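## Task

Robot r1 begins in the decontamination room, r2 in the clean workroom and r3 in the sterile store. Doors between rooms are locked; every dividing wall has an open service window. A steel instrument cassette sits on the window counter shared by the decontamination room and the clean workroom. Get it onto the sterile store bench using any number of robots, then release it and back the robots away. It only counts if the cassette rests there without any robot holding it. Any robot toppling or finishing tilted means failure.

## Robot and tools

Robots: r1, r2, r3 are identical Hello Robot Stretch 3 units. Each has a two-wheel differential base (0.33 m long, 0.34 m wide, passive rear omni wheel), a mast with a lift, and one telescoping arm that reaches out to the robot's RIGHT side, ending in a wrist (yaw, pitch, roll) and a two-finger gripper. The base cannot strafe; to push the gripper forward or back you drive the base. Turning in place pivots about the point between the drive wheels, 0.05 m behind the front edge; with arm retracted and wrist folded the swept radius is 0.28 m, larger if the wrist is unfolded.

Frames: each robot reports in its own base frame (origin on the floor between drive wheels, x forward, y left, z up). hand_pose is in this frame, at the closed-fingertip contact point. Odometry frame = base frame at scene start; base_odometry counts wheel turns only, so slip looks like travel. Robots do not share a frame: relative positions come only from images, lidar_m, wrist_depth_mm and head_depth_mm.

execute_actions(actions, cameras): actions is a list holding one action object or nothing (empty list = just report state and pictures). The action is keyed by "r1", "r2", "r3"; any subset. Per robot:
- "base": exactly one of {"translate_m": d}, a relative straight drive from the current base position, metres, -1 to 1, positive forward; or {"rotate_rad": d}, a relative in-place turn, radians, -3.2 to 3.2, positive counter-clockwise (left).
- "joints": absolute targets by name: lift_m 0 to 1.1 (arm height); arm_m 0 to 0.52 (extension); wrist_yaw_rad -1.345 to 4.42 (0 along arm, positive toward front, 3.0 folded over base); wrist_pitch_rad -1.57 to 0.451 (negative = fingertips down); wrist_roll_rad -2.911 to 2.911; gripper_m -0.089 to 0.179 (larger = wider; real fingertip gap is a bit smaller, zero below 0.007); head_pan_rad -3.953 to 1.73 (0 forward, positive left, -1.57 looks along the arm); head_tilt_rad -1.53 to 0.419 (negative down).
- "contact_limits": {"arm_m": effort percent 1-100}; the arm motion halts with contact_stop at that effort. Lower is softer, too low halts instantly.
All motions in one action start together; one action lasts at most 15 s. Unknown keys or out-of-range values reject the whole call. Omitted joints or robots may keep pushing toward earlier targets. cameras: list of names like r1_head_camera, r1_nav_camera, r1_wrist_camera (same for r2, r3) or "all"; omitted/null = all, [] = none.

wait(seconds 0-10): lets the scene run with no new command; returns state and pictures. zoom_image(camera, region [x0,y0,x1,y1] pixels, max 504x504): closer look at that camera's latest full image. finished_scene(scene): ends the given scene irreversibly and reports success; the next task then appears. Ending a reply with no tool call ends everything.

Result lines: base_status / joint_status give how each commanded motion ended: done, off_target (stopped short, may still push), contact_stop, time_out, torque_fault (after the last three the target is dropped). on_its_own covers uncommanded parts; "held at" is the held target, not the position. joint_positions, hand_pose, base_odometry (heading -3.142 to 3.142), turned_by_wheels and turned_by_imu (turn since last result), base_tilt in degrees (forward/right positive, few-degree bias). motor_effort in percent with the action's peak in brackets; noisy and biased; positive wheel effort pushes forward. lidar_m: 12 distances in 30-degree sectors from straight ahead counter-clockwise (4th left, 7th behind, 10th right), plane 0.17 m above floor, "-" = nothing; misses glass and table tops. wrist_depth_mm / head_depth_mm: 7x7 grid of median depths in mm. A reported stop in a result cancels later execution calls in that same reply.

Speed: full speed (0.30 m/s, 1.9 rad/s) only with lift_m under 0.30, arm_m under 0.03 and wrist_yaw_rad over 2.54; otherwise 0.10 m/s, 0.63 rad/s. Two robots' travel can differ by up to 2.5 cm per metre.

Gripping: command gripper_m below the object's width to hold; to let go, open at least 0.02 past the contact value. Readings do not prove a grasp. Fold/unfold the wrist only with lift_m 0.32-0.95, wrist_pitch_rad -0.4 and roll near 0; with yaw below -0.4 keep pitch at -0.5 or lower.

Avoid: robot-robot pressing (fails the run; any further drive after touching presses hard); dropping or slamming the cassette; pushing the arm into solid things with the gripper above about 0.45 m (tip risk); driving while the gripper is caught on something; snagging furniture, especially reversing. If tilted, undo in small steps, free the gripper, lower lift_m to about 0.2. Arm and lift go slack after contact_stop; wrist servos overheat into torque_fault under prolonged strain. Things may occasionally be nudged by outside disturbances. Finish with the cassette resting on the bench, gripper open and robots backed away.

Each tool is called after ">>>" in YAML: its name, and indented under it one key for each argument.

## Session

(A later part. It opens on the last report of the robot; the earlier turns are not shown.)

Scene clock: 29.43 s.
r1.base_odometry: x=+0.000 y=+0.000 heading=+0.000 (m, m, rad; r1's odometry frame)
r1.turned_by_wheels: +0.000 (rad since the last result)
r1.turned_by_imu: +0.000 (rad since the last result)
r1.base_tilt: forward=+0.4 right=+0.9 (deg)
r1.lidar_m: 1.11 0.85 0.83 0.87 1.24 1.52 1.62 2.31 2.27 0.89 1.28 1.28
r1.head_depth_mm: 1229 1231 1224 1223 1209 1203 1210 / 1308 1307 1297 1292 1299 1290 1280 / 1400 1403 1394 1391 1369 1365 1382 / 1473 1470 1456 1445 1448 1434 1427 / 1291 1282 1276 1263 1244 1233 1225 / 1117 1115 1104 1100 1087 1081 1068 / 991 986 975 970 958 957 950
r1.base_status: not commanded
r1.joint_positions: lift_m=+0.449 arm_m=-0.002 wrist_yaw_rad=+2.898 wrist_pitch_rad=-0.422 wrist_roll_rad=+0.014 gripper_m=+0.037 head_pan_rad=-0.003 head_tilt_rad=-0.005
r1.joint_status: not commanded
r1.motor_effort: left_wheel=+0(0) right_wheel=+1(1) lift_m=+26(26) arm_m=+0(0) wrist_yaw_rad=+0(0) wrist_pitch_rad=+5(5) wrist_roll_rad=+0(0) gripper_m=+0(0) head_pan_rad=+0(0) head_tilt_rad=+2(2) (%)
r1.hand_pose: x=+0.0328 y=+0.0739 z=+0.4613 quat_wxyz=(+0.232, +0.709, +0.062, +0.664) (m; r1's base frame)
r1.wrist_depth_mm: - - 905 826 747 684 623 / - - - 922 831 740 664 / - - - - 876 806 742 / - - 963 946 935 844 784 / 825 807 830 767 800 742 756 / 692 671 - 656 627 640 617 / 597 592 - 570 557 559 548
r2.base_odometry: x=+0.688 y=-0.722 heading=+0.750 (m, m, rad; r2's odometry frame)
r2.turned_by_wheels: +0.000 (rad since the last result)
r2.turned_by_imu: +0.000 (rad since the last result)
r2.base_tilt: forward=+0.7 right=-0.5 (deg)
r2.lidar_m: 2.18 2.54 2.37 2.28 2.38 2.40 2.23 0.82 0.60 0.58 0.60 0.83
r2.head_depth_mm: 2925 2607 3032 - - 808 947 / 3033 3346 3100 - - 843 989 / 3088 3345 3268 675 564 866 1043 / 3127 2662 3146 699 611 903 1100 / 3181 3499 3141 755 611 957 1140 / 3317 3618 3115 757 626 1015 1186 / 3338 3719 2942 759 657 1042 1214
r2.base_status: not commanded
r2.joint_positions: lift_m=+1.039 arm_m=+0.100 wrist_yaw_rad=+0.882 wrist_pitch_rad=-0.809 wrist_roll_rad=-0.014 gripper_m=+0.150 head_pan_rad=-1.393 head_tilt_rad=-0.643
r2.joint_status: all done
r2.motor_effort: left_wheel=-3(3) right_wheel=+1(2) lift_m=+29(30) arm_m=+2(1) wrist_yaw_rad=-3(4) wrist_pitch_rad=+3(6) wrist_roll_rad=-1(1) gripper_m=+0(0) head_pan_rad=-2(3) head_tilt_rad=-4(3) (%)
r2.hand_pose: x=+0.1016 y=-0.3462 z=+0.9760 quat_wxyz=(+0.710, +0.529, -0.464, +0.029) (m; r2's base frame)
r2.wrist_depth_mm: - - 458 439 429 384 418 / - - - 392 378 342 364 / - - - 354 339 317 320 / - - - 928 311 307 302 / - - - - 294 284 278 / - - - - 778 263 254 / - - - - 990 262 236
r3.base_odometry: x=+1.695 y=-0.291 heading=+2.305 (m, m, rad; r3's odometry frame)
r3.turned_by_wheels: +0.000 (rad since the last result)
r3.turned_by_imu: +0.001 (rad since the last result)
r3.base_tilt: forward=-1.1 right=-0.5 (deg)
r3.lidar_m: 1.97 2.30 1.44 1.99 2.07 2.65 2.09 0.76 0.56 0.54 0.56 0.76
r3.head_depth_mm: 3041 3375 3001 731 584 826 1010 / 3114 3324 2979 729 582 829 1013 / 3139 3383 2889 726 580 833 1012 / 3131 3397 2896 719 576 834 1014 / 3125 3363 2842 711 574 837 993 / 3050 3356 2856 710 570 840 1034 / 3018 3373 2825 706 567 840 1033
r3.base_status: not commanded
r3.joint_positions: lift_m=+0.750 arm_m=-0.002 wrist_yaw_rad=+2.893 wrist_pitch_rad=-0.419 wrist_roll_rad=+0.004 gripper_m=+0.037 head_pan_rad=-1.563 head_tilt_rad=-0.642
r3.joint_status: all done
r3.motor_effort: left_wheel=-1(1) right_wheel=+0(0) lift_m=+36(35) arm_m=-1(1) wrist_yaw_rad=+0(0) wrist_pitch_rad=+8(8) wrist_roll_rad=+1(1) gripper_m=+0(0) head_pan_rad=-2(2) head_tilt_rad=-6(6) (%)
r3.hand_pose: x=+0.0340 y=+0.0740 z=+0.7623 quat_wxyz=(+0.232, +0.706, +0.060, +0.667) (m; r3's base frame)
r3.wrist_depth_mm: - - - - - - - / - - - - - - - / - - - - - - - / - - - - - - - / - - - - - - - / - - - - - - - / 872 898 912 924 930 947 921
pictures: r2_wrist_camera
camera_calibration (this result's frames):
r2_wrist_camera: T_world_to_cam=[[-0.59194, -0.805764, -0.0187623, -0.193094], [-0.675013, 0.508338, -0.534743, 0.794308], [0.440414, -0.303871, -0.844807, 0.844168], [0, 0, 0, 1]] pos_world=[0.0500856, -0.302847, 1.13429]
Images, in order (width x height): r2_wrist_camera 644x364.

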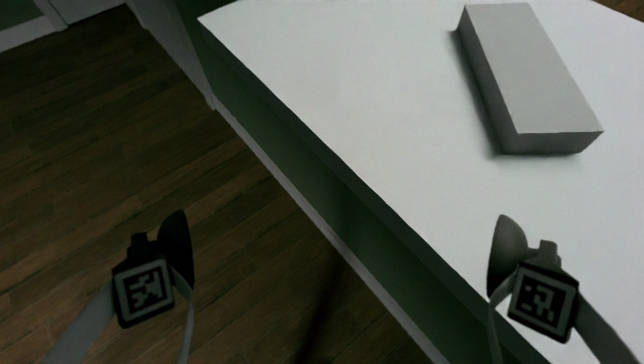

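Target (0.137,-0.643).

>>> execute_actions:
  actions:
    - {"r2":{"joints":{"lift_m":1.01,"arm_m":0.397},"base":{"translate_m":0.035}},"r3":{"joints":{"lift_m":0.94}}}
  cameras: ["r2_wrist_camera","r2_head_camera"]

Scene clock: 33.03 s.
r1.base_odometry: x=+0.000 y=+0.000 heading=+0.000 (m, m, rad; r1's odometry frame)
r1.turned_by_wheels: +0.000 (rad since the last result)
r1.turned_by_imu: +0.000 (rad since the last result)
r1.base_tilt: forward=+0.4 right=+1.0 (deg)
r1.lidar_m: 1.12 0.85 0.83 0.87 1.24 1.52 1.62 2.30 2.28 0.90 1.28 1.28
r1.head_depth_mm: 1234 1222 1225 1220 1211 1206 1206 / 1311 1308 1301 1292 1291 1290 1277 / 1402 1401 1391 1387 1382 1371 1369 / 1482 1467 1456 1442 1446 1428 1423 / 1301 1285 1272 1265 1252 1237 1220 / 1126 1113 1107 1094 1084 1076 1064 / 987 984 977 967 965 955 951
r1.base_status: not commanded
r1.joint_positions: lift_m=+0.449 arm_m=-0.002 wrist_yaw_rad=+2.898 wrist_pitch_rad=-0.422 wrist_roll_rad=+0.014 gripper_m=+0.037 head_pan_rad=-0.003 head_tilt_rad=-0.005
r1.joint_status: not commanded
r1.motor_effort: left_wheel=+0(1) right_wheel=+1(1) lift_m=+26(26) arm_m=+0(1) wrist_yaw_rad=+0(0) wrist_pitch_rad=+4(4) wrist_roll_rad=+0(0) gripper_m=+0(0) head_pan_rad=+0(0) head_tilt_rad=+2(1) (%)
r1.hand_pose: x=+0.0328 y=+0.0739 z=+0.4613 quat_wxyz=(+0.232, +0.709, +0.062, +0.664) (m; r1's base frame)
r1.wrist_depth_mm: - - 907 820 753 678 628 / - - - 902 797 739 691 / - - - - 897 783 728 / - - 954 940 929 858 777 / 817 797 827 786 786 738 737 / 695 683 - 658 637 639 632 / 606 588 - 587 561 555 549
r2.base_odometry: x=+0.713 y=-0.698 heading=+0.750 (m, m, rad; r2's odometry frame)
r2.turned_by_wheels: +0.000 (rad since the last result)
r2.turned_by_imu: +0.001 (rad since the last result)
r2.base_tilt: forward=+0.6 right=-0.6 (deg)
r2.lidar_m: 2.19 2.50 2.37 2.28 2.36 2.44 2.23 0.82 0.60 0.58 0.60 0.83
r2.head_depth_mm: 2915 - 2802 748 590 804 947 / 3004 2623 - 747 592 836 995 / 3084 3387 3257 694 591 870 1037 / 3096 3093 2916 712 594 906 1100 / 3214 3578 3139 755 614 948 1146 / 3250 3581 3064 758 635 993 1180 / 3367 3638 2731 758 654 1046 1214
r2.base_status: done
r2.joint_positions: lift_m=+1.011 arm_m=+0.397 wrist_yaw_rad=+0.881 wrist_pitch_rad=-0.810 wrist_roll_rad=-0.014 gripper_m=+0.150 head_pan_rad=-1.393 head_tilt_rad=-0.643
r2.joint_status: all done
r2.motor_effort: left_wheel=-3(4) right_wheel=+2(5) lift_m=+7(28) arm_m=+2(2) wrist_yaw_rad=-2(3) wrist_pitch_rad=+3(3) wrist_roll_rad=+0(0) gripper_m=+1(1) head_pan_rad=-2(3) head_tilt_rad=-3(3) (%)
r2.hand_pose: x=+0.1013 y=-0.6432 z=+0.9473 quat_wxyz=(+0.710, +0.529, -0.464, +0.029) (m; r2's base frame)
r2.wrist_depth_mm: - 384 395 394 - - - / 367 348 346 347 340 - - / 319 317 314 267 302 304 - / 288 286 280 241 274 272 276 / 261 265 255 219 251 251 246 / 239 - 235 202 227 229 228 / 223 220 215 187 210 211 210
r3.base_odometry: x=+1.695 y=-0.291 heading=+2.305 (m, m, rad; r3's odometry frame)
r3.turned_by_wheels: +0.000 (rad since the last result)
r3.turned_by_imu: +0.001 (rad since the last result)
r3.base_tilt: forward=-1.0 right=-0.5 (deg)
r3.lidar_m: 1.97 2.30 1.44 2.00 2.07 2.65 2.10 0.76 0.56 0.54 0.56 0.76
r3.head_depth_mm: 3046 3396 2963 735 630 - - / 3100 3347 2926 729 598 - - / 3090 3292 2853 725 587 - - / 3138 3429 2868 717 576 - - / 3160 3361 2843 717 589 - - / 3040 3384 2797 710 571 798 1100 / 3066 3433 2764 706 567 842 1035
r3.base_status: not commanded
r3.joint_positions: lift_m=+0.940 arm_m=-0.002 wrist_yaw_rad=+2.893 wrist_pitch_rad=-0.419 wrist_roll_rad=+0.004 gripper_m=+0.037 head_pan_rad=-1.563 head_tilt_rad=-0.642
r3.joint_status: all done
r3.motor_effort: left_wheel=-1(1) right_wheel=+0(0) lift_m=+35(34) arm_m=-1(1) wrist_yaw_rad=+1(1) wrist_pitch_rad=+8(8) wrist_roll_rad=+1(1) gripper_m=+0(0) head_pan_rad=-2(2) head_tilt_rad=-6(5) (%)
r3.hand_pose: x=+0.0340 y=+0.0740 z=+0.9524 quat_wxyz=(+0.232, +0.706, +0.060, +0.667) (m; r3's base frame)
r3.wrist_depth_mm: - - - - - - - / - - - - - - - / - - - - - - - / - - - - - - - / - - - - - - - / - - - - - - - / - - - - - - -
pictures: r2_head_camera (sideways: a quarter turn clockwise sets it upright), r2_wrist_camera
camera_calibration (this result's frames):
r2_head_camera: T_world_to_cam=[[-0.115113, 0.561578, -0.819377, 1.08359], [0.97761, 0.210317, 0.006802, -0.0124006], [0.176149, -0.800248, -0.573215, 0.705955], [0, 0, 0, 1]] pos_world=[0.0125057, -0.0409739, 1.29262]
r2_wrist_camera: T_world_to_cam=[[-0.592683, -0.805217, -0.0188076, -0.432608], [-0.674888, 0.509228, -0.534054, 0.929698], [0.439606, -0.303832, -0.845241, 0.730284], [0, 0, 0, 1]] pos_world=[0.0500053, -0.599887, 1.10564]
Images, in order (width x height): r2_head_camera 896x504, r2_wrist_camera 644x364.

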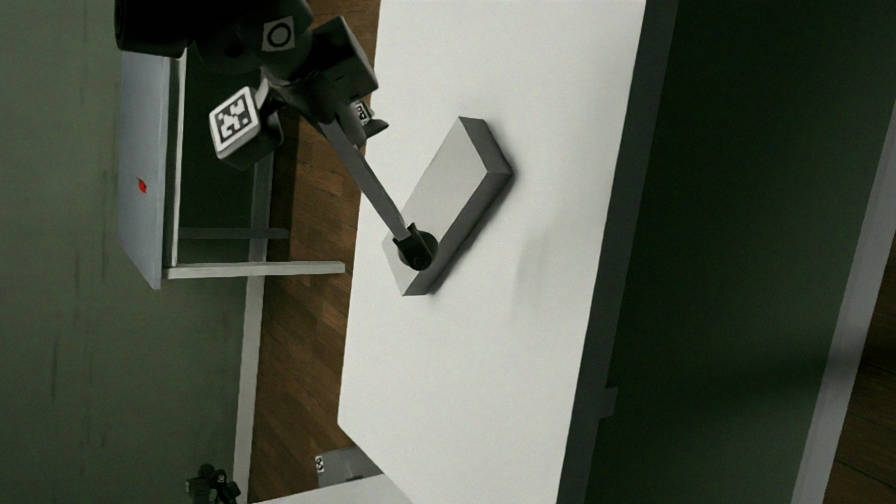

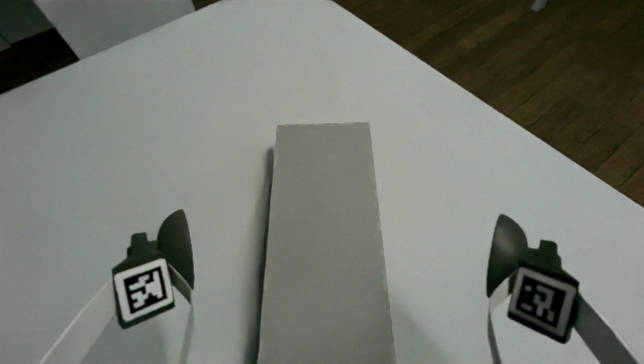

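>>> execute_actions:
  actions:
    - {"r2":{"joints":{"lift_m":0.957,"arm_m":0.388}},"r3":{"joints":{"wrist_yaw_rad":1.5}}}
  cameras: ["r2_wrist_camera","r2_head_camera"]

Scene clock: 35.03 s.
r1.base_odometry: x=+0.000 y=+0.000 heading=+0.000 (m, m, rad; r1's odometry frame)
r1.turned_by_wheels: +0.000 (rad since the last result)
r1.turned_by_imu: +0.000 (rad since the last result)
r1.base_tilt: forward=+0.5 right=+1.0 (deg)
r1.lidar_m: 1.11 0.85 0.83 0.88 1.24 1.52 1.62 2.30 2.28 0.89 1.28 1.28
r1.head_depth_mm: 1227 1217 1220 1214 1213 1210 1205 / 1313 1308 1300 1297 1282 1286 1285 / 1401 1406 1399 1387 1375 1374 1371 / 1476 1462 1453 1453 1451 1434 1428 / 1295 1285 1273 1255 1252 1231 1225 / 1117 1116 1102 1094 1092 1071 1068 / 990 984 982 969 963 960 950
r1.base_status: not commanded
r1.joint_positions: lift_m=+0.449 arm_m=-0.002 wrist_yaw_rad=+2.898 wrist_pitch_rad=-0.422 wrist_roll_rad=+0.014 gripper_m=+0.037 head_pan_rad=-0.003 head_tilt_rad=-0.005
r1.joint_status: not commanded
r1.motor_effort: left_wheel=+0(0) right_wheel=+0(1) lift_m=+26(26) arm_m=+0(0) wrist_yaw_rad=+0(0) wrist_pitch_rad=+4(4) wrist_roll_rad=+0(0) gripper_m=+0(0) head_pan_rad=+0(0) head_tilt_rad=+1(1) (%)
r1.hand_pose: x=+0.0328 y=+0.0739 z=+0.4613 quat_wxyz=(+0.232, +0.709, +0.062, +0.664) (m; r1's base frame)
r1.wrist_depth_mm: - - 927 824 749 687 625 / - - - 912 821 743 665 / - - - - 900 801 709 / - - 970 955 934 856 787 / 835 806 826 788 797 749 719 / 685 674 - 658 637 657 633 / 586 590 - 577 566 558 549
r2.base_odometry: x=+0.713 y=-0.698 heading=+0.750 (m, m, rad; r2's odometry frame)
r2.turned_by_wheels: +0.000 (rad since the last result)
r2.turned_by_imu: +0.000 (rad since the last result)
r2.base_tilt: forward=+0.7 right=-0.5 (deg)
r2.lidar_m: 2.18 2.50 2.36 2.29 2.38 2.44 2.23 0.82 0.60 0.58 0.61 0.83
r2.head_depth_mm: 2917 2635 - 721 591 805 944 / 2957 3276 3188 697 589 841 995 / 3018 3322 3051 694 592 870 1042 / 3124 3075 2890 728 592 908 1099 / 3234 3535 3067 753 612 948 1141 / 3257 3581 3104 759 634 990 1184 / 3363 3715 2711 755 654 1038 1214
r2.base_status: not commanded
r2.joint_positions: lift_m=+0.958 arm_m=+0.388 wrist_yaw_rad=+0.881 wrist_pitch_rad=-0.810 wrist_roll_rad=-0.014 gripper_m=+0.150 head_pan_rad=-1.393 head_tilt_rad=-0.643
r2.joint_status: all done
r2.motor_effort: left_wheel=-3(3) right_wheel=+2(2) lift_m=+7(5) arm_m=-2(2) wrist_yaw_rad=-1(1) wrist_pitch_rad=+3(3) wrist_roll_rad=+0(1) gripper_m=+0(1) head_pan_rad=-2(3) head_tilt_rad=-3(4) (%)
r2.hand_pose: x=+0.1013 y=-0.6348 z=+0.8943 quat_wxyz=(+0.710, +0.529, -0.464, +0.029) (m; r2's base frame)
r2.wrist_depth_mm: 319 312 309 304 299 - - / 280 274 271 220 260 262 - / 248 245 242 198 229 232 228 / 223 221 217 178 204 210 209 / 204 205 199 163 188 195 190 / 186 - 179 149 153 177 175 / 174 169 166 138 139 163 162
r3.base_odometry: x=+1.695 y=-0.291 heading=+2.305 (m, m, rad; r3's odometry frame)
r3.turned_by_wheels: +0.000 (rad since the last result)
r3.turned_by_imu: +0.000 (rad since the last result)
r3.base_tilt: forward=-1.1 right=-0.4 (deg)
r3.lidar_m: 1.97 2.30 1.44 2.00 2.07 2.65 2.09 0.76 0.56 0.54 0.56 0.76
r3.head_depth_mm: 3037 3349 2944 734 632 - - / 3090 3401 2938 732 601 - - / 3135 3291 2898 726 598 - - / 3124 3340 2882 720 579 824 - / 3080 3379 2826 718 574 838 - / 3091 3447 2825 711 569 828 - / 3043 3360 2804 706 569 800 -
r3.base_status: not commanded
r3.joint_positions: lift_m=+0.940 arm_m=-0.002 wrist_yaw_rad=+1.502 wrist_pitch_rad=-0.419 wrist_roll_rad=+0.004 gripper_m=+0.037 head_pan_rad=-1.563 head_tilt_rad=-0.642
r3.joint_status: all done
r3.motor_effort: left_wheel=-1(1) right_wheel=+0(0) lift_m=+36(36) arm_m=-1(1) wrist_yaw_rad=+0(4) wrist_pitch_rad=+8(8) wrist_roll_rad=+1(1) gripper_m=+0(0) head_pan_rad=-2(2) head_tilt_rad=-6(6) (%)
r3.hand_pose: x=+0.2024 y=-0.1589 z=+0.9524 quat_wxyz=(+0.605, +0.580, -0.406, +0.363) (m; r3's base frame)
r3.wrist_depth_mm: - - - - 958 586 419 / - - - - 977 586 415 / - - - - - 603 420 / - - - - - 555 378 / - - - - 962 557 305 / - - - - 864 599 265 / - - - - - 607 255
pictures: r2_head_camera (sideways: a quarter turn clockwise sets it upright), r2_wrist_camera
camera_calibration (this result's frames):
r2_head_camera: T_world_to_cam=[[-0.115114, 0.561578, -0.819377, 1.08359], [0.97761, 0.210317, 0.006802, -0.0124006], [0.176149, -0.800248, -0.573215, 0.705955], [0, 0, 0, 1]] pos_world=[0.0125057, -0.0409739, 1.29262]
r2_wrist_camera: T_world_to_cam=[[-0.592683, -0.805216, -0.0188082, -0.426817], [-0.674892, 0.509231, -0.534045, 0.897087], [0.439599, -0.303826, -0.845247, 0.688046], [0, 0, 0, 1]] pos_world=[0.0500049, -0.591458, 1.05263]
Images, in order (width x height): r2_head_camera 896x504, r2_wrist_camera 644x364.

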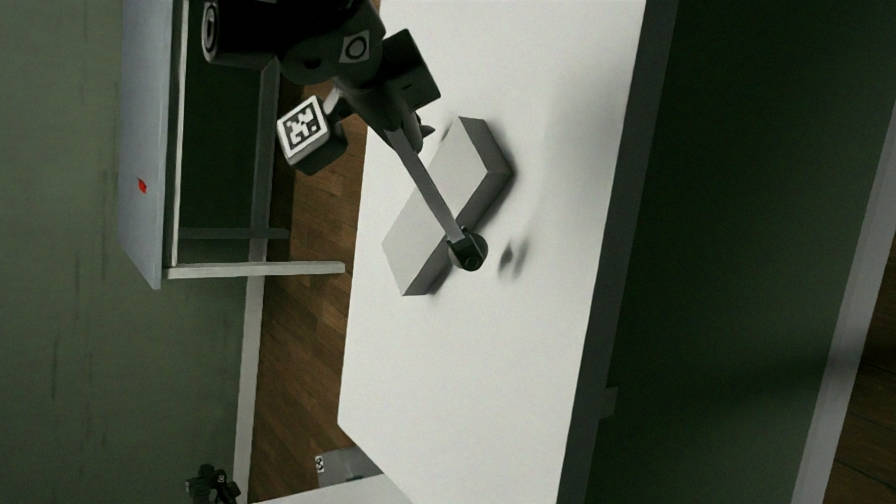

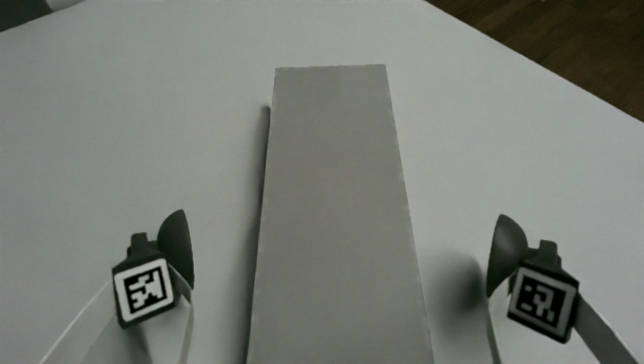

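>>> execute_actions:
  actions:
    - {"r2":{"joints":{"lift_m":0.947,"arm_m":0.404,"gripper_m":0.11},"base":{"translate_m":0.02}},"r3":{"joints":{"wrist_yaw_rad":0.6}}}
  cameras: ["r2_wrist_camera","r2_head_camera"]

Scene clock: 36.73 s.
r1.base_odometry: x=+0.000 y=+0.000 heading=+0.000 (m, m, rad; r1's odometry frame)
r1.turned_by_wheels: +0.000 (rad since the last result)
r1.turned_by_imu: +0.000 (rad since the last result)
r1.base_tilt: forward=+0.4 right=+0.9 (deg)
r1.lidar_m: 1.12 0.85 0.83 0.87 1.24 1.52 1.62 2.31 2.28 0.89 1.28 1.28
r1.head_depth_mm: 1226 1225 1222 1214 1212 1213 1209 / 1317 1300 1307 1294 1305 1289 1285 / 1402 1405 1395 1382 1383 1376 1369 / 1477 1455 1450 1445 1427 1437 1425 / 1302 1287 1273 1265 1246 1243 1223 / 1123 1109 1107 1090 1088 1080 1069 / 991 983 976 964 958 957 949
r1.base_status: not commanded
r1.joint_positions: lift_m=+0.449 arm_m=-0.002 wrist_yaw_rad=+2.898 wrist_pitch_rad=-0.422 wrist_roll_rad=+0.014 gripper_m=+0.037 head_pan_rad=-0.003 head_tilt_rad=-0.005
r1.joint_status: not commanded
r1.motor_effort: left_wheel=+1(0) right_wheel=+0(0) lift_m=+26(26) arm_m=-1(0) wrist_yaw_rad=+0(0) wrist_pitch_rad=+4(4) wrist_roll_rad=+0(0) gripper_m=+0(0) head_pan_rad=+0(0) head_tilt_rad=+0(0) (%)
r1.hand_pose: x=+0.0328 y=+0.0739 z=+0.4613 quat_wxyz=(+0.232, +0.709, +0.062, +0.664) (m; r1's base frame)
r1.wrist_depth_mm: - - 948 837 752 686 620 / - - - 899 827 739 673 / - - - - 880 794 749 / - - 946 932 920 840 790 / 822 802 827 768 780 729 731 / 691 680 - 653 623 642 636 / 590 591 - 584 575 552 551
r2.base_odometry: x=+0.728 y=-0.684 heading=+0.750 (m, m, rad; r2's odometry frame)
r2.turned_by_wheels: +0.000 (rad since the last result)
r2.turned_by_imu: +0.000 (rad since the last result)
r2.base_tilt: forward=+0.6 right=-0.5 (deg)
r2.lidar_m: 2.30 2.48 2.37 2.29 2.38 2.46 2.24 0.82 0.60 0.58 0.60 0.83
r2.head_depth_mm: 2970 2602 - 746 588 807 947 / 3012 3307 3113 694 591 839 994 / 3034 3346 3058 692 594 869 1045 / 3097 3325 2934 747 611 906 1102 / 3218 3553 3106 755 610 951 1155 / 3297 3642 3117 754 637 989 1188 / 3368 3623 2609 758 658 1035 1205
r2.base_status: done
r2.joint_positions: lift_m=+0.948 arm_m=+0.404 wrist_yaw_rad=+0.881 wrist_pitch_rad=-0.800 wrist_roll_rad=-0.014 gripper_m=+0.110 head_pan_rad=-1.393 head_tilt_rad=-0.643
r2.joint_status: all done
r2.motor_effort: left_wheel=-5(6) right_wheel=+4(6) lift_m=+5(9) arm_m=+3(3) wrist_yaw_rad=-1(1) wrist_pitch_rad=+0(3) wrist_roll_rad=+0(0) gripper_m=-1(86) head_pan_rad=-2(1) head_tilt_rad=-3(3) (%)
r2.hand_pose: x=+0.1028 y=-0.6514 z=+0.8860 quat_wxyz=(+0.710, +0.526, -0.466, +0.032) (m; r2's base frame)
r2.wrist_depth_mm: 308 304 300 298 289 - - / 269 267 262 258 252 252 - / 239 236 232 188 221 225 222 / 215 212 209 169 197 203 200 / 194 192 185 155 156 187 184 / 178 178 148 141 142 - 169 / 164 162 158 130 131 154 157
r3.base_odometry: x=+1.695 y=-0.291 heading=+2.305 (m, m, rad; r3's odometry frame)
r3.turned_by_wheels: +0.000 (rad since the last result)
r3.turned_by_imu: +0.000 (rad since the last result)
r3.base_tilt: forward=-1.1 right=-0.3 (deg)
r3.lidar_m: 1.97 2.29 1.45 1.99 2.07 2.65 2.09 0.76 0.56 0.54 0.56 0.76
r3.head_depth_mm: 3000 3383 2883 735 631 - - / 3057 3307 2949 727 599 - - / 3131 3333 2930 725 588 - - / 3206 3384 2883 721 586 - - / 3110 3381 2862 714 - - 1095 / 3058 3395 2786 710 604 838 1027 / 3113 3383 2785 706 582 868 1031
r3.base_status: not commanded
r3.joint_positions: lift_m=+0.940 arm_m=-0.002 wrist_yaw_rad=+0.602 wrist_pitch_rad=-0.419 wrist_roll_rad=+0.004 gripper_m=+0.037 head_pan_rad=-1.563 head_tilt_rad=-0.642
r3.joint_status: all done
r3.motor_effort: left_wheel=-1(1) right_wheel=+0(0) lift_m=+36(36) arm_m=-1(1) wrist_yaw_rad=-3(2) wrist_pitch_rad=+8(8) wrist_roll_rad=+1(1) gripper_m=+0(0) head_pan_rad=-2(2) head_tilt_rad=-4(7) (%)
r3.hand_pose: x=+0.1055 y=-0.3283 z=+0.9524 quat_wxyz=(+0.703, +0.346, -0.618, +0.064) (m; r3's base frame)
r3.wrist_depth_mm: 677 512 426 - - - - / 773 580 475 607 - - - / 903 666 471 462 474 484 - / - 791 357 362 369 369 381 / - 964 350 293 303 301 306 / - - - 286 255 254 257 / - - 934 647 247 220 221
pictures: r2_head_camera (sideways: a quarter turn clockwise sets it upright), r2_wrist_camera
camera_calibration (this result's frames):
r2_head_camera: T_world_to_cam=[[-0.115114, 0.561578, -0.819377, 1.08359], [0.97761, 0.210317, 0.006802, -0.0124006], [0.176149, -0.800248, -0.573215, 0.705955], [0, 0, 0, 1]] pos_world=[0.0125057, -0.0409739, 1.29262]
r2_wrist_camera: T_world_to_cam=[[-0.592545, -0.80533, -0.0182689, -0.44003], [-0.670889, 0.505925, -0.542171, 0.90676], [0.445869, -0.309004, -0.84007, 0.666719], [0, 0, 0, 1]] pos_world=[0.0503277, -0.607103, 1.04367]
Images, in order (width x height): r2_head_camera 896x504, r2_wrist_camera 644x364.

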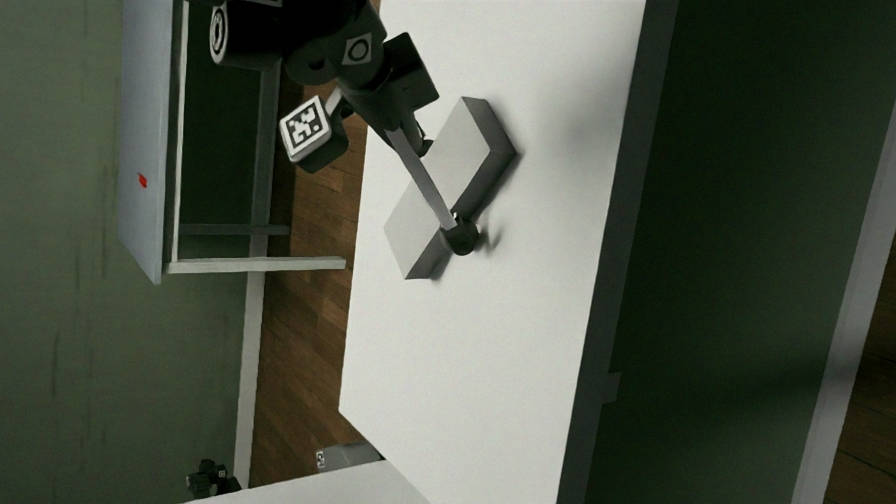

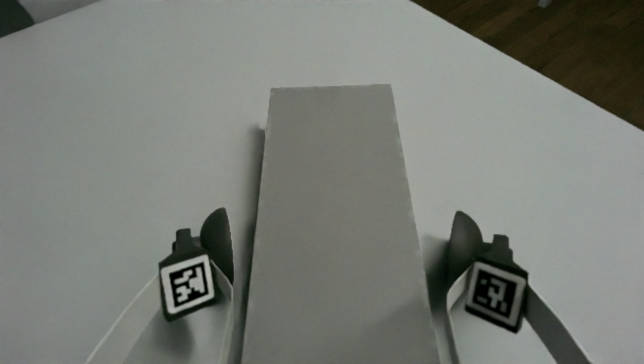

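>>> execute_actions:
  actions:
    - {"r2":{"joints":{"lift_m":0.955,"gripper_m":0.0}},"r3":{"joints":{"wrist_yaw_rad":0.0,"lift_m":1.0}}}
  cameras: ["r2_wrist_camera"]

>>> execute_actions:
  actions:
    - {"r2":{"joints":{"lift_m":1.0}},"r3":{"joints":{"wrist_pitch_rad":-0.8,"lift_m":1.03,"gripper_m":0.15}}}
  cameras: ["r2_wrist_camera","r2_head_camera"]

Scene clock: 38.60 s.
r1.base_odometry: x=+0.000 y=+0.000 heading=+0.000 (m, m, rad; r1's odometry frame)
r1.turned_by_wheels: +0.000 (rad since the last result)
r1.turned_by_imu: +0.000 (rad since the last result)
r1.base_tilt: forward=+0.5 right=+0.9 (deg)
r1.lidar_m: 1.12 0.85 0.83 0.87 1.24 1.52 1.62 2.31 2.27 0.89 1.28 1.28
r1.head_depth_mm: 1236 1229 1223 1218 1212 1205 1207 / 1314 1307 1307 1297 1296 1283 1283 / 1400 1389 1389 1383 1370 1373 1374 / 1476 1466 1457 1455 1444 1431 1424 / 1294 1282 1272 1260 1246 1243 1230 / 1127 1107 1101 1095 1086 1081 1072 / 988 986 976 966 960 955 949
r1.base_status: not commanded
r1.joint_positions: lift_m=+0.449 arm_m=-0.002 wrist_yaw_rad=+2.898 wrist_pitch_rad=-0.422 wrist_roll_rad=+0.014 gripper_m=+0.037 head_pan_rad=-0.003 head_tilt_rad=-0.005
r1.joint_status: not commanded
r1.motor_effort: left_wheel=+1(0) right_wheel=+1(1) lift_m=+26(26) arm_m=+0(0) wrist_yaw_rad=+0(0) wrist_pitch_rad=+4(4) wrist_roll_rad=+0(0) gripper_m=+0(0) head_pan_rad=+0(0) head_tilt_rad=+1(0) (%)
r1.hand_pose: x=+0.0328 y=+0.0739 z=+0.4613 quat_wxyz=(+0.232, +0.709, +0.062, +0.664) (m; r1's base frame)
r1.wrist_depth_mm: - - 918 819 755 680 628 / - - - 915 829 728 667 / - - - - 918 817 729 / - - 961 951 923 845 770 / 803 799 833 779 785 753 740 / 681 691 - 648 633 644 642 / 599 574 - 585 569 564 547
r2.base_odometry: x=+0.728 y=-0.684 heading=+0.750 (m, m, rad; r2's odometry frame)
r2.turned_by_wheels: +0.000 (rad since the last result)
r2.turned_by_imu: +0.001 (rad since the last result)
r2.base_tilt: forward=+0.7 right=-0.5 (deg)
r2.lidar_m: 2.31 2.47 2.37 2.28 2.37 2.46 2.23 0.82 0.60 0.58 0.60 0.83
r2.head_depth_mm: 2922 2583 - 734 591 804 950 / 3046 3256 3174 672 589 836 996 / 3058 3321 3109 692 592 870 1039 / 3105 3305 2956 742 593 906 1098 / 3190 3556 3058 752 613 952 1143 / 3373 3597 3138 755 634 991 1185 / 3381 3652 2566 758 656 1042 1214
r2.base_status: not commanded
r2.joint_positions: lift_m=+0.954 arm_m=+0.404 wrist_yaw_rad=+0.881 wrist_pitch_rad=-0.828 wrist_roll_rad=-0.014 gripper_m=+0.002 head_pan_rad=-1.393 head_tilt_rad=-0.643
r2.joint_status: all done
r2.motor_effort: left_wheel=-2(5) right_wheel=+0(5) lift_m=+29(30) arm_m=+2(3) wrist_yaw_rad=-1(1) wrist_pitch_rad=+9(9) wrist_roll_rad=-1(1) gripper_m=-35(100) head_pan_rad=-2(2) head_tilt_rad=-4(3) (%)
r2.hand_pose: x=+0.0985 y=-0.6479 z=+0.8880 quat_wxyz=(+0.710, +0.533, -0.459, +0.022) (m; r2's base frame)
r2.wrist_depth_mm: 302 294 289 288 281 - - / 266 260 256 254 250 245 - / 236 235 229 186 215 221 219 / 213 213 210 168 197 200 199 / 194 193 191 154 155 185 183 / 179 178 143 141 140 171 169 / 166 164 161 131 132 159 158
r3.base_odometry: x=+1.695 y=-0.291 heading=+2.305 (m, m, rad; r3's odometry frame)
r3.turned_by_wheels: +0.000 (rad since the last result)
r3.turned_by_imu: +0.000 (rad since the last result)
r3.base_tilt: forward=-1.2 right=-0.5 (deg)
r3.lidar_m: 1.97 2.30 1.45 2.00 2.07 2.66 2.09 0.76 0.56 0.54 0.56 0.76
r3.head_depth_mm: 3053 3413 3058 - - - - / 3082 3395 2878 792 - - - / 3080 3352 2876 - - - - / 3136 3374 2873 788 - 857 1027 / 3092 3366 2849 715 574 837 1024 / 3025 3393 2800 712 569 834 1028 / 3045 3439 2808 705 567 843 1025
r3.base_status: not commanded
r3.joint_positions: lift_m=+1.000 arm_m=-0.002 wrist_yaw_rad=+0.002 wrist_pitch_rad=-0.419 wrist_roll_rad=+0.004 gripper_m=+0.037 head_pan_rad=-1.563 head_tilt_rad=-0.642
r3.joint_status: all done
r3.motor_effort: left_wheel=-1(1) right_wheel=+0(0) lift_m=+35(38) arm_m=-1(0) wrist_yaw_rad=-2(1) wrist_pitch_rad=+8(8) wrist_roll_rad=+1(1) gripper_m=+0(0) head_pan_rad=-2(2) head_tilt_rad=-5(5) (%)
r3.hand_pose: x=-0.0211 y=-0.3677 z=+1.0124 quat_wxyz=(+0.691, +0.147, -0.693, -0.147) (m; r3's base frame)
r3.wrist_depth_mm: - - - - - - - / - - - - - - - / - 574 575 593 618 - - / 442 446 459 464 463 478 472 / 365 367 384 383 390 387 387 / 312 314 - 316 328 325 334 / 272 270 276 275 280 284 289
pictures: r2_wrist_camera
camera_calibration (this result's frames):
r2_wrist_camera: T_world_to_cam=[[-0.592951, -0.804995, -0.0197987, -0.438132], [-0.682163, 0.515235, -0.518831, 0.889632], [0.427857, -0.294136, -0.854648, 0.695782], [0, 0, 0, 1]] pos_world=[0.0493881, -0.60641, 1.04754]
Images, in order (width x height): r2_wrist_camera 644x364.

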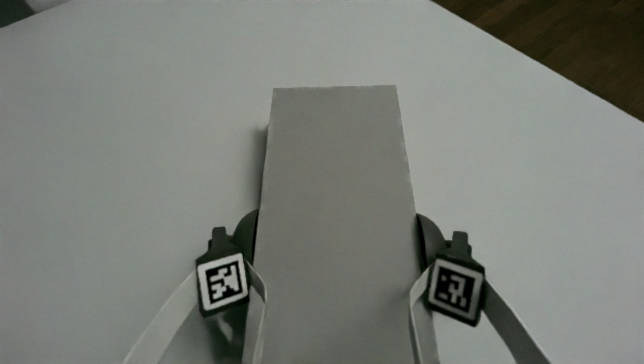

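Scene clock: 40.20 s.
r1.base_odometry: x=+0.000 y=+0.000 heading=+0.000 (m, m, rad; r1's odometry frame)
r1.turned_by_wheels: +0.000 (rad since the last result)
r1.turned_by_imu: +0.000 (rad since the last result)
r1.base_tilt: forward=+0.4 right=+0.9 (deg)
r1.lidar_m: 1.11 0.85 0.83 0.87 1.24 1.52 1.62 2.31 2.28 0.89 1.29 1.28
r1.head_depth_mm: 1228 1219 1222 1221 1217 1207 1204 / 1306 1302 1304 1298 1289 1285 1283 / 1404 1408 1389 1389 1382 1372 1367 / 1481 1473 1450 1449 1439 1431 1423 / 1294 1279 1272 1266 1245 1240 1226 / 1129 1109 1105 1095 1087 1081 1070 / 988 982 980 972 962 956 946
r1.base_status: not commanded
r1.joint_positions: lift_m=+0.449 arm_m=-0.002 wrist_yaw_rad=+2.898 wrist_pitch_rad=-0.422 wrist_roll_rad=+0.014 gripper_m=+0.037 head_pan_rad=-0.003 head_tilt_rad=-0.005
r1.joint_status: not commanded
r1.motor_effort: left_wheel=+1(0) right_wheel=+1(0) lift_m=+26(26) arm_m=+0(0) wrist_yaw_rad=+0(0) wrist_pitch_rad=+4(4) wrist_roll_rad=+0(0) gripper_m=+0(0) head_pan_rad=+0(0) head_tilt_rad=+1(1) (%)
r1.hand_pose: x=+0.0328 y=+0.0739 z=+0.4613 quat_wxyz=(+0.232, +0.709, +0.062, +0.664) (m; r1's base frame)
r1.wrist_depth_mm: - - 916 803 748 684 633 / - - - 921 800 737 671 / - - - - 904 814 723 / - - 976 968 911 860 791 / 812 812 834 791 790 735 748 / 688 685 - 658 630 622 621 / 595 597 - 580 569 557 543
r2.base_odometry: x=+0.728 y=-0.684 heading=+0.750 (m, m, rad; r2's odometry frame)
r2.turned_by_wheels: +0.000 (rad since the last result)
r2.turned_by_imu: +0.000 (rad since the last result)
r2.base_tilt: forward=+0.6 right=-0.6 (deg)
r2.lidar_m: 2.31 2.47 2.37 2.28 2.37 2.46 2.23 0.82 0.60 0.58 0.60 0.83
r2.head_depth_mm: 2915 - 2771 748 590 807 945 / 2990 2888 - 676 591 839 1000 / 3018 3379 3088 672 592 870 1042 / 3134 3358 2915 722 593 912 1104 / 3268 3567 3077 751 614 951 1144 / 3290 3618 3117 758 633 989 1185 / 3349 3653 2555 757 656 1045 1208
r2.base_status: not commanded
r2.joint_positions: lift_m=+0.999 arm_m=+0.404 wrist_yaw_rad=+0.881 wrist_pitch_rad=-0.829 wrist_roll_rad=-0.014 gripper_m=+0.009 head_pan_rad=-1.393 head_tilt_rad=-0.643
r2.joint_status: all done
r2.on_its_own: gripper_m is held at +0.008, not at your +0.000, by its stall guard, which is still easing
r2.motor_effort: left_wheel=-2(2) right_wheel=+1(2) lift_m=+30(30) arm_m=+2(2) wrist_yaw_rad=-1(1) wrist_pitch_rad=+9(9) wrist_roll_rad=+0(1) gripper_m=-32(35) head_pan_rad=-3(1) head_tilt_rad=-3(3) (%)
r2.hand_pose: x=+0.0983 y=-0.6477 z=+0.9327 quat_wxyz=(+0.710, +0.533, -0.459, +0.022) (m; r2's base frame)
r2.wrist_depth_mm: - 358 360 357 - - - / 333 325 318 318 314 - - / 296 292 288 186 272 278 - / 267 263 259 168 245 254 248 / 243 242 240 154 155 231 229 / 223 223 144 141 141 213 210 / 207 207 202 131 132 198 196
r3.base_odometry: x=+1.695 y=-0.291 heading=+2.305 (m, m, rad; r3's odometry frame)
r3.turned_by_wheels: +0.000 (rad since the last result)
r3.turned_by_imu: +0.000 (rad since the last result)
r3.base_tilt: forward=-1.1 right=-0.5 (deg)
r3.lidar_m: 1.97 2.30 1.45 2.00 2.07 2.66 2.09 0.76 0.56 0.54 0.56 0.76
r3.head_depth_mm: 3083 3345 3249 - - - - / 3080 3402 3235 - - - - / 3151 3343 2928 - - - - / 3183 3407 2880 774 561 - 1053 / 3116 3391 2903 714 574 863 1019 / 3087 3396 2793 710 572 843 1026 / 3052 3386 2819 705 567 842 1027
r3.base_status: not commanded
r3.joint_positions: lift_m=+1.030 arm_m=-0.002 wrist_yaw_rad=+0.002 wrist_pitch_rad=-0.807 wrist_roll_rad=+0.004 gripper_m=+0.150 head_pan_rad=-1.563 head_tilt_rad=-0.642
r3.joint_status: all done
r3.motor_effort: left_wheel=-1(1) right_wheel=+0(0) lift_m=+35(37) arm_m=-1(1) wrist_yaw_rad=-2(2) wrist_pitch_rad=+3(7) wrist_roll_rad=+1(1) gripper_m=+0(86) head_pan_rad=-2(2) head_tilt_rad=-6(6) (%)
r3.hand_pose: x=-0.0213 y=-0.3031 z=+0.9668 quat_wxyz=(+0.649, +0.278, -0.651, -0.278) (m; r3's base frame)
r3.wrist_depth_mm: 421 426 424 437 447 454 449 / 363 369 377 384 389 397 401 / 325 330 331 338 342 346 357 / 295 303 301 303 309 311 317 / 731 695 743 717 740 332 709 / 969 - - - - - - / 973 - - - - - -
pictures: r2_head_camera (sideways: a quarter turn clockwise sets it upright), r2_wrist_camera
camera_calibration (this result's frames):
r2_head_camera: T_world_to_cam=[[-0.115114, 0.561578, -0.819377, 1.08359], [0.97761, 0.210317, 0.006802, -0.0124006], [0.176149, -0.800248, -0.573215, 0.705955], [0, 0, 0, 1]] pos_world=[0.0125057, -0.0409739, 1.29262]
r2_wrist_camera: T_world_to_cam=[[-0.592976, -0.804974, -0.0198846, -0.437134], [-0.682786, 0.515751, -0.517498, 0.911693], [0.426828, -0.293287, -0.855453, 0.735537], [0, 0, 0, 1]] pos_world=[0.0493333, -0.606365, 1.09232]
Images, in order (width x height): r2_head_camera 896x504, r2_wrist_camera 644x364.

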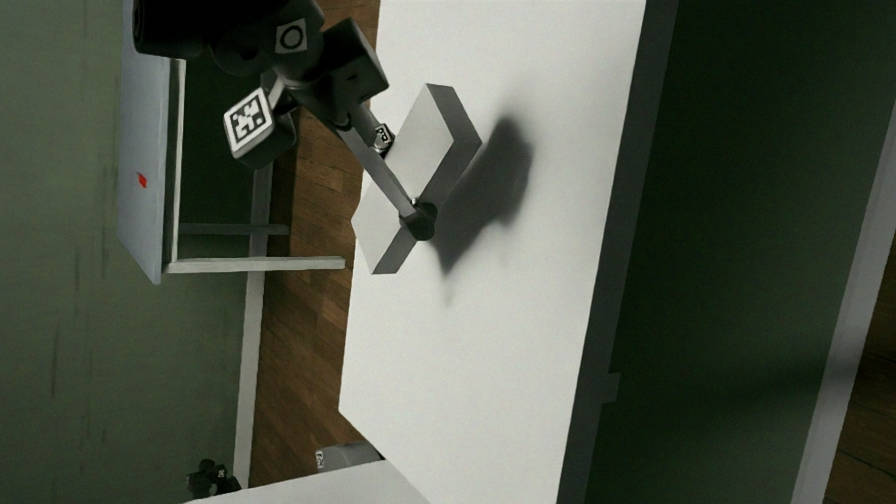

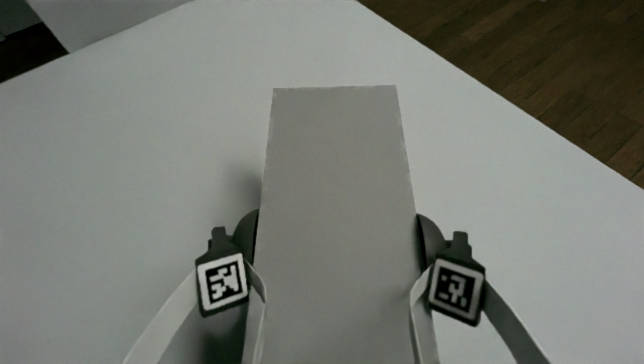

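>>> execute_actions:
  actions:
    - {"r2":{"joints":{"lift_m":1.02,"arm_m":0.25}},"r3":{"base":{"translate_m":-0.12}}}
  cameras: []

>>> execute_actions:
  actions:
    - {"r2":{"joints":{"arm_m":0.1},"base":{"rotate_rad":1.57}}}
  cameras: ["r2_wrist_camera"]

>>> execute_actions:
  actions:
    - {"r2":{"joints":{"wrist_yaw_rad":0.0},"base":{"translate_m":1.0}}}
  cameras: ["r2_wrist_camera"]

Scene clock: 43.10 s.
r1.base_odometry: x=+0.000 y=+0.000 heading=+0.000 (m, m, rad; r1's odometry frame)
r1.turned_by_wheels: +0.000 (rad since the last result)
r1.turned_by_imu: +0.000 (rad since the last result)
r1.base_tilt: forward=+0.3 right=+0.9 (deg)
r1.lidar_m: 1.12 0.84 0.83 0.87 1.24 1.52 1.62 2.30 2.28 0.89 1.29 1.28
r1.head_depth_mm: 1230 1226 1222 1220 1220 1205 1208 / 1309 1312 1304 1302 1294 1287 1286 / 1401 1403 1400 1386 1379 1377 1373 / 1483 1467 1448 1440 1435 1429 1428 / 1296 1282 1267 1258 1246 1235 1223 / 1124 1114 1102 1096 1086 1080 1069 / 988 983 975 971 963 956 945
r1.base_status: not commanded
r1.joint_positions: lift_m=+0.449 arm_m=-0.002 wrist_yaw_rad=+2.898 wrist_pitch_rad=-0.422 wrist_roll_rad=+0.014 gripper_m=+0.037 head_pan_rad=-0.003 head_tilt_rad=-0.005
r1.joint_status: not commanded
r1.motor_effort: left_wheel=+1(1) right_wheel=+1(1) lift_m=+26(26) arm_m=+0(1) wrist_yaw_rad=+0(0) wrist_pitch_rad=+5(4) wrist_roll_rad=+0(0) gripper_m=+0(0) head_pan_rad=+0(0) head_tilt_rad=+1(1) (%)
r1.hand_pose: x=+0.0328 y=+0.0739 z=+0.4613 quat_wxyz=(+0.232, +0.709, +0.062, +0.664) (m; r1's base frame)
r1.wrist_depth_mm: - - 916 815 757 679 628 / - - - 923 814 739 675 / - - - - 904 818 734 / - - 963 944 904 846 766 / 824 815 811 784 779 755 743 / 688 685 - 656 621 641 637 / 595 588 - 580 572 550 548
r2.base_odometry: x=+0.728 y=-0.684 heading=+0.750 (m, m, rad; r2's odometry frame)
r2.turned_by_wheels: +0.000 (rad since the last result)
r2.turned_by_imu: +0.001 (rad since the last result)
r2.base_tilt: forward=+0.6 right=-0.5 (deg)
r2.lidar_m: 2.31 2.48 2.37 2.29 2.37 2.46 2.23 0.82 0.60 0.58 0.60 0.83
r2.head_depth_mm: 2952 2627 - 696 592 801 949 / 3041 3281 3200 695 558 835 995 / 3118 3347 2934 653 559 869 1044 / 3089 3352 2945 607 593 911 1099 / 3203 3587 3083 728 614 946 1141 / 3347 3686 3101 757 634 996 1192 / 3363 3563 2609 759 657 1045 1215
r2.base_status: not commanded
r2.joint_positions: lift_m=+1.019 arm_m=+0.250 wrist_yaw_rad=+0.881 wrist_pitch_rad=-0.829 wrist_roll_rad=-0.014 gripper_m=+0.024 head_pan_rad=-1.393 head_tilt_rad=-0.643
r2.joint_status: all done
r2.on_its_own: gripper_m is held at +0.025, not at your +0.000, by its stall guard, which is still easing
r2.motor_effort: left_wheel=-2(2) right_wheel=+1(1) lift_m=+30(30) arm_m=-2(3) wrist_yaw_rad=-1(2) wrist_pitch_rad=+9(9) wrist_roll_rad=+0(1) gripper_m=-2(30) head_pan_rad=-2(2) head_tilt_rad=-3(3) (%)
r2.hand_pose: x=+0.0982 y=-0.4942 z=+0.9526 quat_wxyz=(+0.710, +0.533, -0.458, +0.022) (m; r2's base frame)
r2.wrist_depth_mm: - - 401 391 384 375 - / - 361 350 344 341 337 333 / - 330 315 189 295 303 298 / - - 283 170 269 275 273 / - - 266 155 155 253 251 / - - 144 142 141 233 231 / - - - 132 132 216 215
r3.base_odometry: x=+1.776 y=-0.380 heading=+2.305 (m, m, rad; r3's odometry frame)
r3.turned_by_wheels: +0.000 (rad since the last result)
r3.turned_by_imu: +0.000 (rad since the last result)
r3.base_tilt: forward=-1.1 right=-0.4 (deg)
r3.lidar_m: 2.01 2.43 1.49 2.00 2.06 2.52 2.10 0.76 0.56 0.54 0.56 0.76
r3.head_depth_mm: 3070 3326 3317 - - - - / 3011 3335 3235 - - - - / 3184 3307 3002 - - - - / 3178 3434 2882 774 560 - 1053 / 3175 3389 2850 715 573 859 1022 / 3085 3388 2835 711 571 840 1027 / 3103 3363 2799 708 568 841 1034
r3.base_status: done
r3.joint_positions: lift_m=+1.030 arm_m=-0.002 wrist_yaw_rad=+0.002 wrist_pitch_rad=-0.808 wrist_roll_rad=+0.004 gripper_m=+0.150 head_pan_rad=-1.563 head_tilt_rad=-0.642
r3.joint_status: not commanded
r3.motor_effort: left_wheel=+0(4) right_wheel=+0(5) lift_m=+35(36) arm_m=-1(1) wrist_yaw_rad=-2(2) wrist_pitch_rad=+3(3) wrist_roll_rad=+1(1) gripper_m=+0(0) head_pan_rad=-2(2) head_tilt_rad=-5(5) (%)
r3.hand_pose: x=-0.0213 y=-0.3031 z=+0.9668 quat_wxyz=(+0.649, +0.278, -0.651, -0.278) (m; r3's base frame)
r3.wrist_depth_mm: 415 422 429 442 451 452 355 / 365 371 381 384 387 392 367 / 327 332 335 340 345 350 396 / 294 296 303 304 306 311 318 / 728 688 736 733 725 329 724 / 977 - - - - - - / 992 974 - - - - -
pictures: none
No camera images: the call's "cameras" was empty. Leave "cameras" out to get every camera's image.

Scene clock: 46.53 s.
r1.base_odometry: x=+0.000 y=+0.000 heading=+0.000 (m, m, rad; r1's odometry frame)
r1.turned_by_wheels: +0.000 (rad since the last result)
r1.turned_by_imu: +0.000 (rad since the last result)
r1.base_tilt: forward=+0.5 right=+0.9 (deg)
r1.lidar_m: 1.11 0.85 0.83 0.87 1.24 1.52 1.62 2.31 2.28 0.89 1.28 1.28
r1.head_depth_mm: 1228 1226 1225 1217 1213 1211 1211 / 1305 1306 1293 1304 1285 1285 1282 / 1413 1395 1391 1382 1393 1378 1366 / 1483 1468 1459 1448 1431 1438 1430 / 1297 1289 1270 1257 1245 1242 1229 / 1128 1112 1103 1096 1090 1078 1071 / 991 986 976 968 961 958 954
r1.base_status: not commanded
r1.joint_positions: lift_m=+0.449 arm_m=-0.002 wrist_yaw_rad=+2.898 wrist_pitch_rad=-0.422 wrist_roll_rad=+0.014 gripper_m=+0.037 head_pan_rad=-0.003 head_tilt_rad=-0.005
r1.joint_status: not commanded
r1.motor_effort: left_wheel=+1(0) right_wheel=+1(1) lift_m=+26(26) arm_m=+0(0) wrist_yaw_rad=+0(0) wrist_pitch_rad=+4(5) wrist_roll_rad=+0(0) gripper_m=+0(0) head_pan_rad=+0(0) head_tilt_rad=+1(1) (%)
r1.hand_pose: x=+0.0328 y=+0.0739 z=+0.4613 quat_wxyz=(+0.232, +0.709, +0.062, +0.664) (m; r1's base frame)
r1.wrist_depth_mm: - - 931 834 755 679 623 / - - - 906 804 758 664 / - - - - 889 820 726 / - - 946 927 902 874 764 / 837 795 824 808 799 743 735 / 690 678 - 656 622 638 624 / 593 584 - 588 558 557 554
r2.base_odometry: x=+0.728 y=-0.684 heading=+2.320 (m, m, rad; r2's odometry frame)
r2.turned_by_wheels: +1.570 (rad since the last result)
r2.turned_by_imu: +1.572 (rad since the last result)
r2.base_tilt: forward=+0.6 right=-0.4 (deg)
r2.lidar_m: 2.28 2.37 2.46 2.19 0.82 0.60 0.58 0.60 0.83 2.33 2.47 2.36
r2.head_depth_mm: 1980 2130 - - - 1431 1251 / 2021 2209 2463 2419 - 1400 1256 / 2054 2267 2519 - 1891 359 1260 / 2111 2326 2575 2267 1845 400 1254 / 2142 2394 2636 2271 1793 1439 1262 / 2212 2446 2699 2272 1794 1476 1266 / 2266 2528 2760 2280 1797 1483 1255
r2.base_status: done
r2.joint_positions: lift_m=+1.019 arm_m=+0.100 wrist_yaw_rad=+0.881 wrist_pitch_rad=-0.830 wrist_roll_rad=-0.014 gripper_m=+0.039 head_pan_rad=-1.393 head_tilt_rad=-0.643
r2.joint_status: all done
r2.on_its_own: gripper_m is held at +0.038, not at your +0.000, by its stall guard, which is not easing now
r2.motor_effort: left_wheel=-2(8) right_wheel=+2(6) lift_m=+30(30) arm_m=-3(2) wrist_yaw_rad=-1(1) wrist_pitch_rad=+9(9) wrist_roll_rad=-1(1) gripper_m=-20(25) head_pan_rad=-2(2) head_tilt_rad=-3(3) (%)
r2.hand_pose: x=+0.0982 y=-0.3442 z=+0.9526 quat_wxyz=(+0.710, +0.533, -0.458, +0.022) (m; r2's base frame)
r2.wrist_depth_mm: - - - - - - - / - - - - - - - / - - - - - - - / - - - 222 - - - / - - - 174 188 - - / - - 143 143 143 - - / - - 965 122 121 - 971
r3.base_odometry: x=+1.776 y=-0.380 heading=+2.305 (m, m, rad; r3's odometry frame)
r3.turned_by_wheels: +0.000 (rad since the last result)
r3.turned_by_imu: +0.001 (rad since the last result)
r3.base_tilt: forward=-1.1 right=-0.5 (deg)
r3.lidar_m: 2.01 2.43 1.49 2.00 2.07 2.53 2.09 0.76 0.56 0.54 0.56 0.76
r3.head_depth_mm: 3049 3364 3241 - - - - / 3030 3349 3250 - - - - / 3167 3412 3195 - - - - / 3192 3342 2874 778 561 - 1045 / 3122 3357 2818 717 575 857 1021 / 3057 3395 2777 712 571 842 1030 / 3057 3403 2831 706 566 841 1036
r3.base_status: not commanded
r3.joint_positions: lift_m=+1.030 arm_m=-0.002 wrist_yaw_rad=+0.002 wrist_pitch_rad=-0.808 wrist_roll_rad=+0.004 gripper_m=+0.150 head_pan_rad=-1.563 head_tilt_rad=-0.642
r3.joint_status: not commanded
r3.motor_effort: left_wheel=+0(0) right_wheel=+0(0) lift_m=+36(36) arm_m=-1(1) wrist_yaw_rad=-1(1) wrist_pitch_rad=+3(3) wrist_roll_rad=+0(1) gripper_m=+0(0) head_pan_rad=-2(2) head_tilt_rad=-6(6) (%)
r3.hand_pose: x=-0.0213 y=-0.3031 z=+0.9668 quat_wxyz=(+0.649, +0.278, -0.651, -0.278) (m; r3's base frame)
r3.wrist_depth_mm: 407 419 426 443 444 450 355 / 369 365 378 387 394 393 364 / 326 327 336 336 350 355 397 / 296 294 305 306 310 315 319 / 713 697 723 718 724 332 745 / - - - - - - - / - - - - - - -
pictures: r2_wrist_camera
camera_calibration (this result's frames):
r2_wrist_camera: T_world_to_cam=[[-0.592977, -0.804974, -0.0198999, -0.192441], [-0.682966, 0.515884, -0.517128, 0.765138], [0.42654, -0.293054, -0.855677, 0.841965], [0, 0, 0, 1]] pos_world=[0.0493185, -0.302892, 1.11229]
Images, in order (width x height): r2_wrist_camera 644x364.

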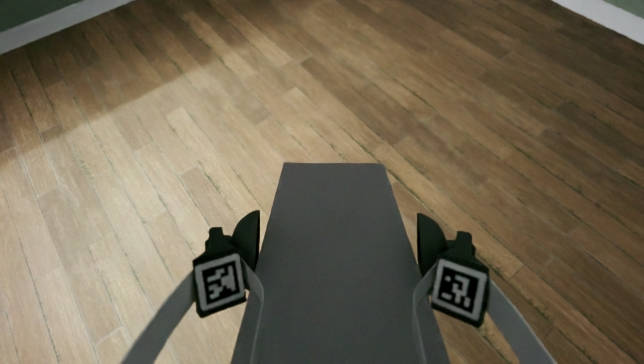

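Scene clock: 57.47 s.
r1.base_odometry: x=+0.000 y=+0.000 heading=+0.000 (m, m, rad; r1's odometry frame)
r1.turned_by_wheels: +0.000 (rad since the last result)
r1.turned_by_imu: +0.000 (rad since the last result)
r1.base_tilt: forward=+0.4 right=+0.9 (deg)
r1.lidar_m: 1.11 0.85 0.83 0.87 1.24 1.52 1.62 2.30 2.27 0.89 1.29 1.28
r1.head_depth_mm: 1234 1233 1224 1223 1213 1204 1206 / 1312 1306 1303 1300 1288 1278 1290 / 1404 1400 1389 1389 1383 1374 1367 / 1484 1462 1453 1450 1441 1434 1436 / 1296 1292 1272 1259 1249 1237 1228 / 1125 1116 1094 1090 1085 1081 1074 / 990 983 974 967 960 954 948
r1.base_status: not commanded
r1.joint_positions: lift_m=+0.449 arm_m=-0.002 wrist_yaw_rad=+2.898 wrist_pitch_rad=-0.422 wrist_roll_rad=+0.014 gripper_m=+0.037 head_pan_rad=-0.003 head_tilt_rad=-0.005
r1.joint_status: not commanded
r1.motor_effort: left_wheel=+0(1) right_wheel=+1(0) lift_m=+26(26) arm_m=+0(0) wrist_yaw_rad=+0(0) wrist_pitch_rad=+5(5) wrist_roll_rad=+0(0) gripper_m=+0(0) head_pan_rad=+0(0) head_tilt_rad=+0(1) (%)
r1.hand_pose: x=+0.0328 y=+0.0739 z=+0.4613 quat_wxyz=(+0.232, +0.709, +0.062, +0.664) (m; r1's base frame)
r1.wrist_depth_mm: - - 899 823 746 698 622 / - - - 883 793 748 678 / - - - - 889 818 728 / - - 968 955 928 864 787 / 808 807 833 786 773 758 739 / 690 689 - 655 625 638 633 / 594 588 - 586 570 559 551
r2.base_odometry: x=+0.047 y=+0.048 heading=+2.319 (m, m, rad; r2's odometry frame)
r2.turned_by_wheels: +0.000 (rad since the last result)
r2.turned_by_imu: +0.004 (rad since the last result)
r2.base_tilt: forward=+0.6 right=-0.5 (deg)
r2.lidar_m: 1.28 1.34 1.84 2.36 2.22 1.64 1.58 1.64 2.24 2.39 1.76 1.33
r2.head_depth_mm: 1973 2188 - - - 1391 1251 / 2019 2234 2447 2196 432 1403 1267 / 2067 2273 2505 2260 1774 1469 1257 / 2109 2354 2628 2264 1788 1474 1253 / 2179 2382 2668 2263 1790 1489 1255 / 2203 2427 2690 2285 1782 1471 1258 / 2174 2228 2337 2248 1789 1493 1271
r2.base_status: done
r2.joint_positions: lift_m=+1.019 arm_m=+0.100 wrist_yaw_rad=+0.003 wrist_pitch_rad=-0.830 wrist_roll_rad=-0.014 gripper_m=+0.039 head_pan_rad=-1.393 head_tilt_rad=-0.643
r2.joint_status: all done
r2.on_its_own: gripper_m is held at +0.038, not at your +0.000, by its stall guard, which is not easing now
r2.motor_effort: left_wheel=-3(4) right_wheel=+2(4) lift_m=+30(30) arm_m=-3(2) wrist_yaw_rad=-4(4) wrist_pitch_rad=+9(9) wrist_roll_rad=-1(1) gripper_m=-19(19) head_pan_rad=-2(3) head_tilt_rad=-3(3) (%)
r2.hand_pose: x=-0.0212 y=-0.4005 z=+0.9526 quat_wxyz=(+0.652, +0.288, -0.642, -0.282) (m; r2's base frame)
r2.wrist_depth_mm: - - - - - - - / - - - - - - - / - - - - - - - / - - - 224 - - - / - - - 176 188 - - / - - 143 144 143 - - / - - 970 121 122 983 968
r3.base_odometry: x=+1.776 y=-0.380 heading=+2.305 (m, m, rad; r3's odometry frame)
r3.turned_by_wheels: +0.000 (rad since the last result)
r3.turned_by_imu: +0.002 (rad since the last result)
r3.base_tilt: forward=-1.2 right=-0.5 (deg)
r3.lidar_m: 2.01 2.42 1.49 1.99 2.07 2.53 2.10 0.76 0.56 0.54 0.56 0.76
r3.head_depth_mm: 3042 3387 3261 - - - - / 3053 3417 3290 - - - - / 3138 3300 3193 - - - - / 3185 3369 2877 777 561 - 1053 / 3031 3334 2845 716 574 860 1025 / 3058 3338 2825 709 572 839 1028 / 3086 3454 2806 706 566 845 1032
r3.base_status: not commanded
r3.joint_positions: lift_m=+1.030 arm_m=-0.002 wrist_yaw_rad=+0.002 wrist_pitch_rad=-0.808 wrist_roll_rad=+0.004 gripper_m=+0.150 head_pan_rad=-1.563 head_tilt_rad=-0.642
r3.joint_status: not commanded
r3.motor_effort: left_wheel=+0(0) right_wheel=+0(0) lift_m=+35(36) arm_m=-1(1) wrist_yaw_rad=-1(2) wrist_pitch_rad=+3(3) wrist_roll_rad=+1(1) gripper_m=+0(0) head_pan_rad=-2(2) head_tilt_rad=-6(6) (%)
r3.hand_pose: x=-0.0213 y=-0.3031 z=+0.9668 quat_wxyz=(+0.649, +0.278, -0.651, -0.278) (m; r3's base frame)
r3.wrist_depth_mm: 414 419 436 436 453 452 353 / 367 368 374 380 390 400 370 / 331 331 335 335 345 346 391 / 295 297 299 303 308 312 318 / 727 687 729 721 745 329 718 / 998 - - - - - - / - 988 - - - - -
pictures: r2_wrist_camera
camera_calibration (this result's frames):
r2_wrist_camera: T_world_to_cam=[[-0.998128, -0.0578357, -0.019904, -0.0178729], [-0.0392306, 0.855009, -0.517128, 0.862067], [0.0469266, -0.515379, -0.855677, 0.779327], [0, 0, 0, 1]] pos_world=[-0.0205912, -0.33646, 1.11229]
Images, in order (width x height): r2_wrist_camera 644x364.

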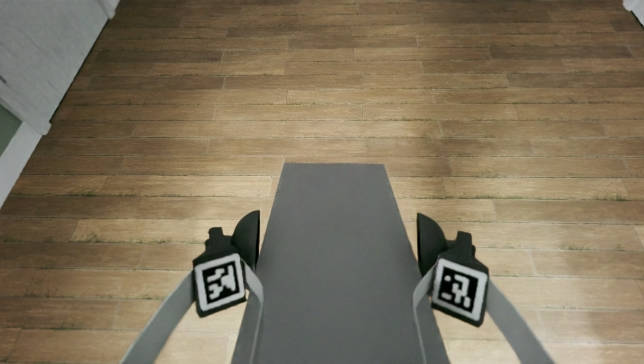

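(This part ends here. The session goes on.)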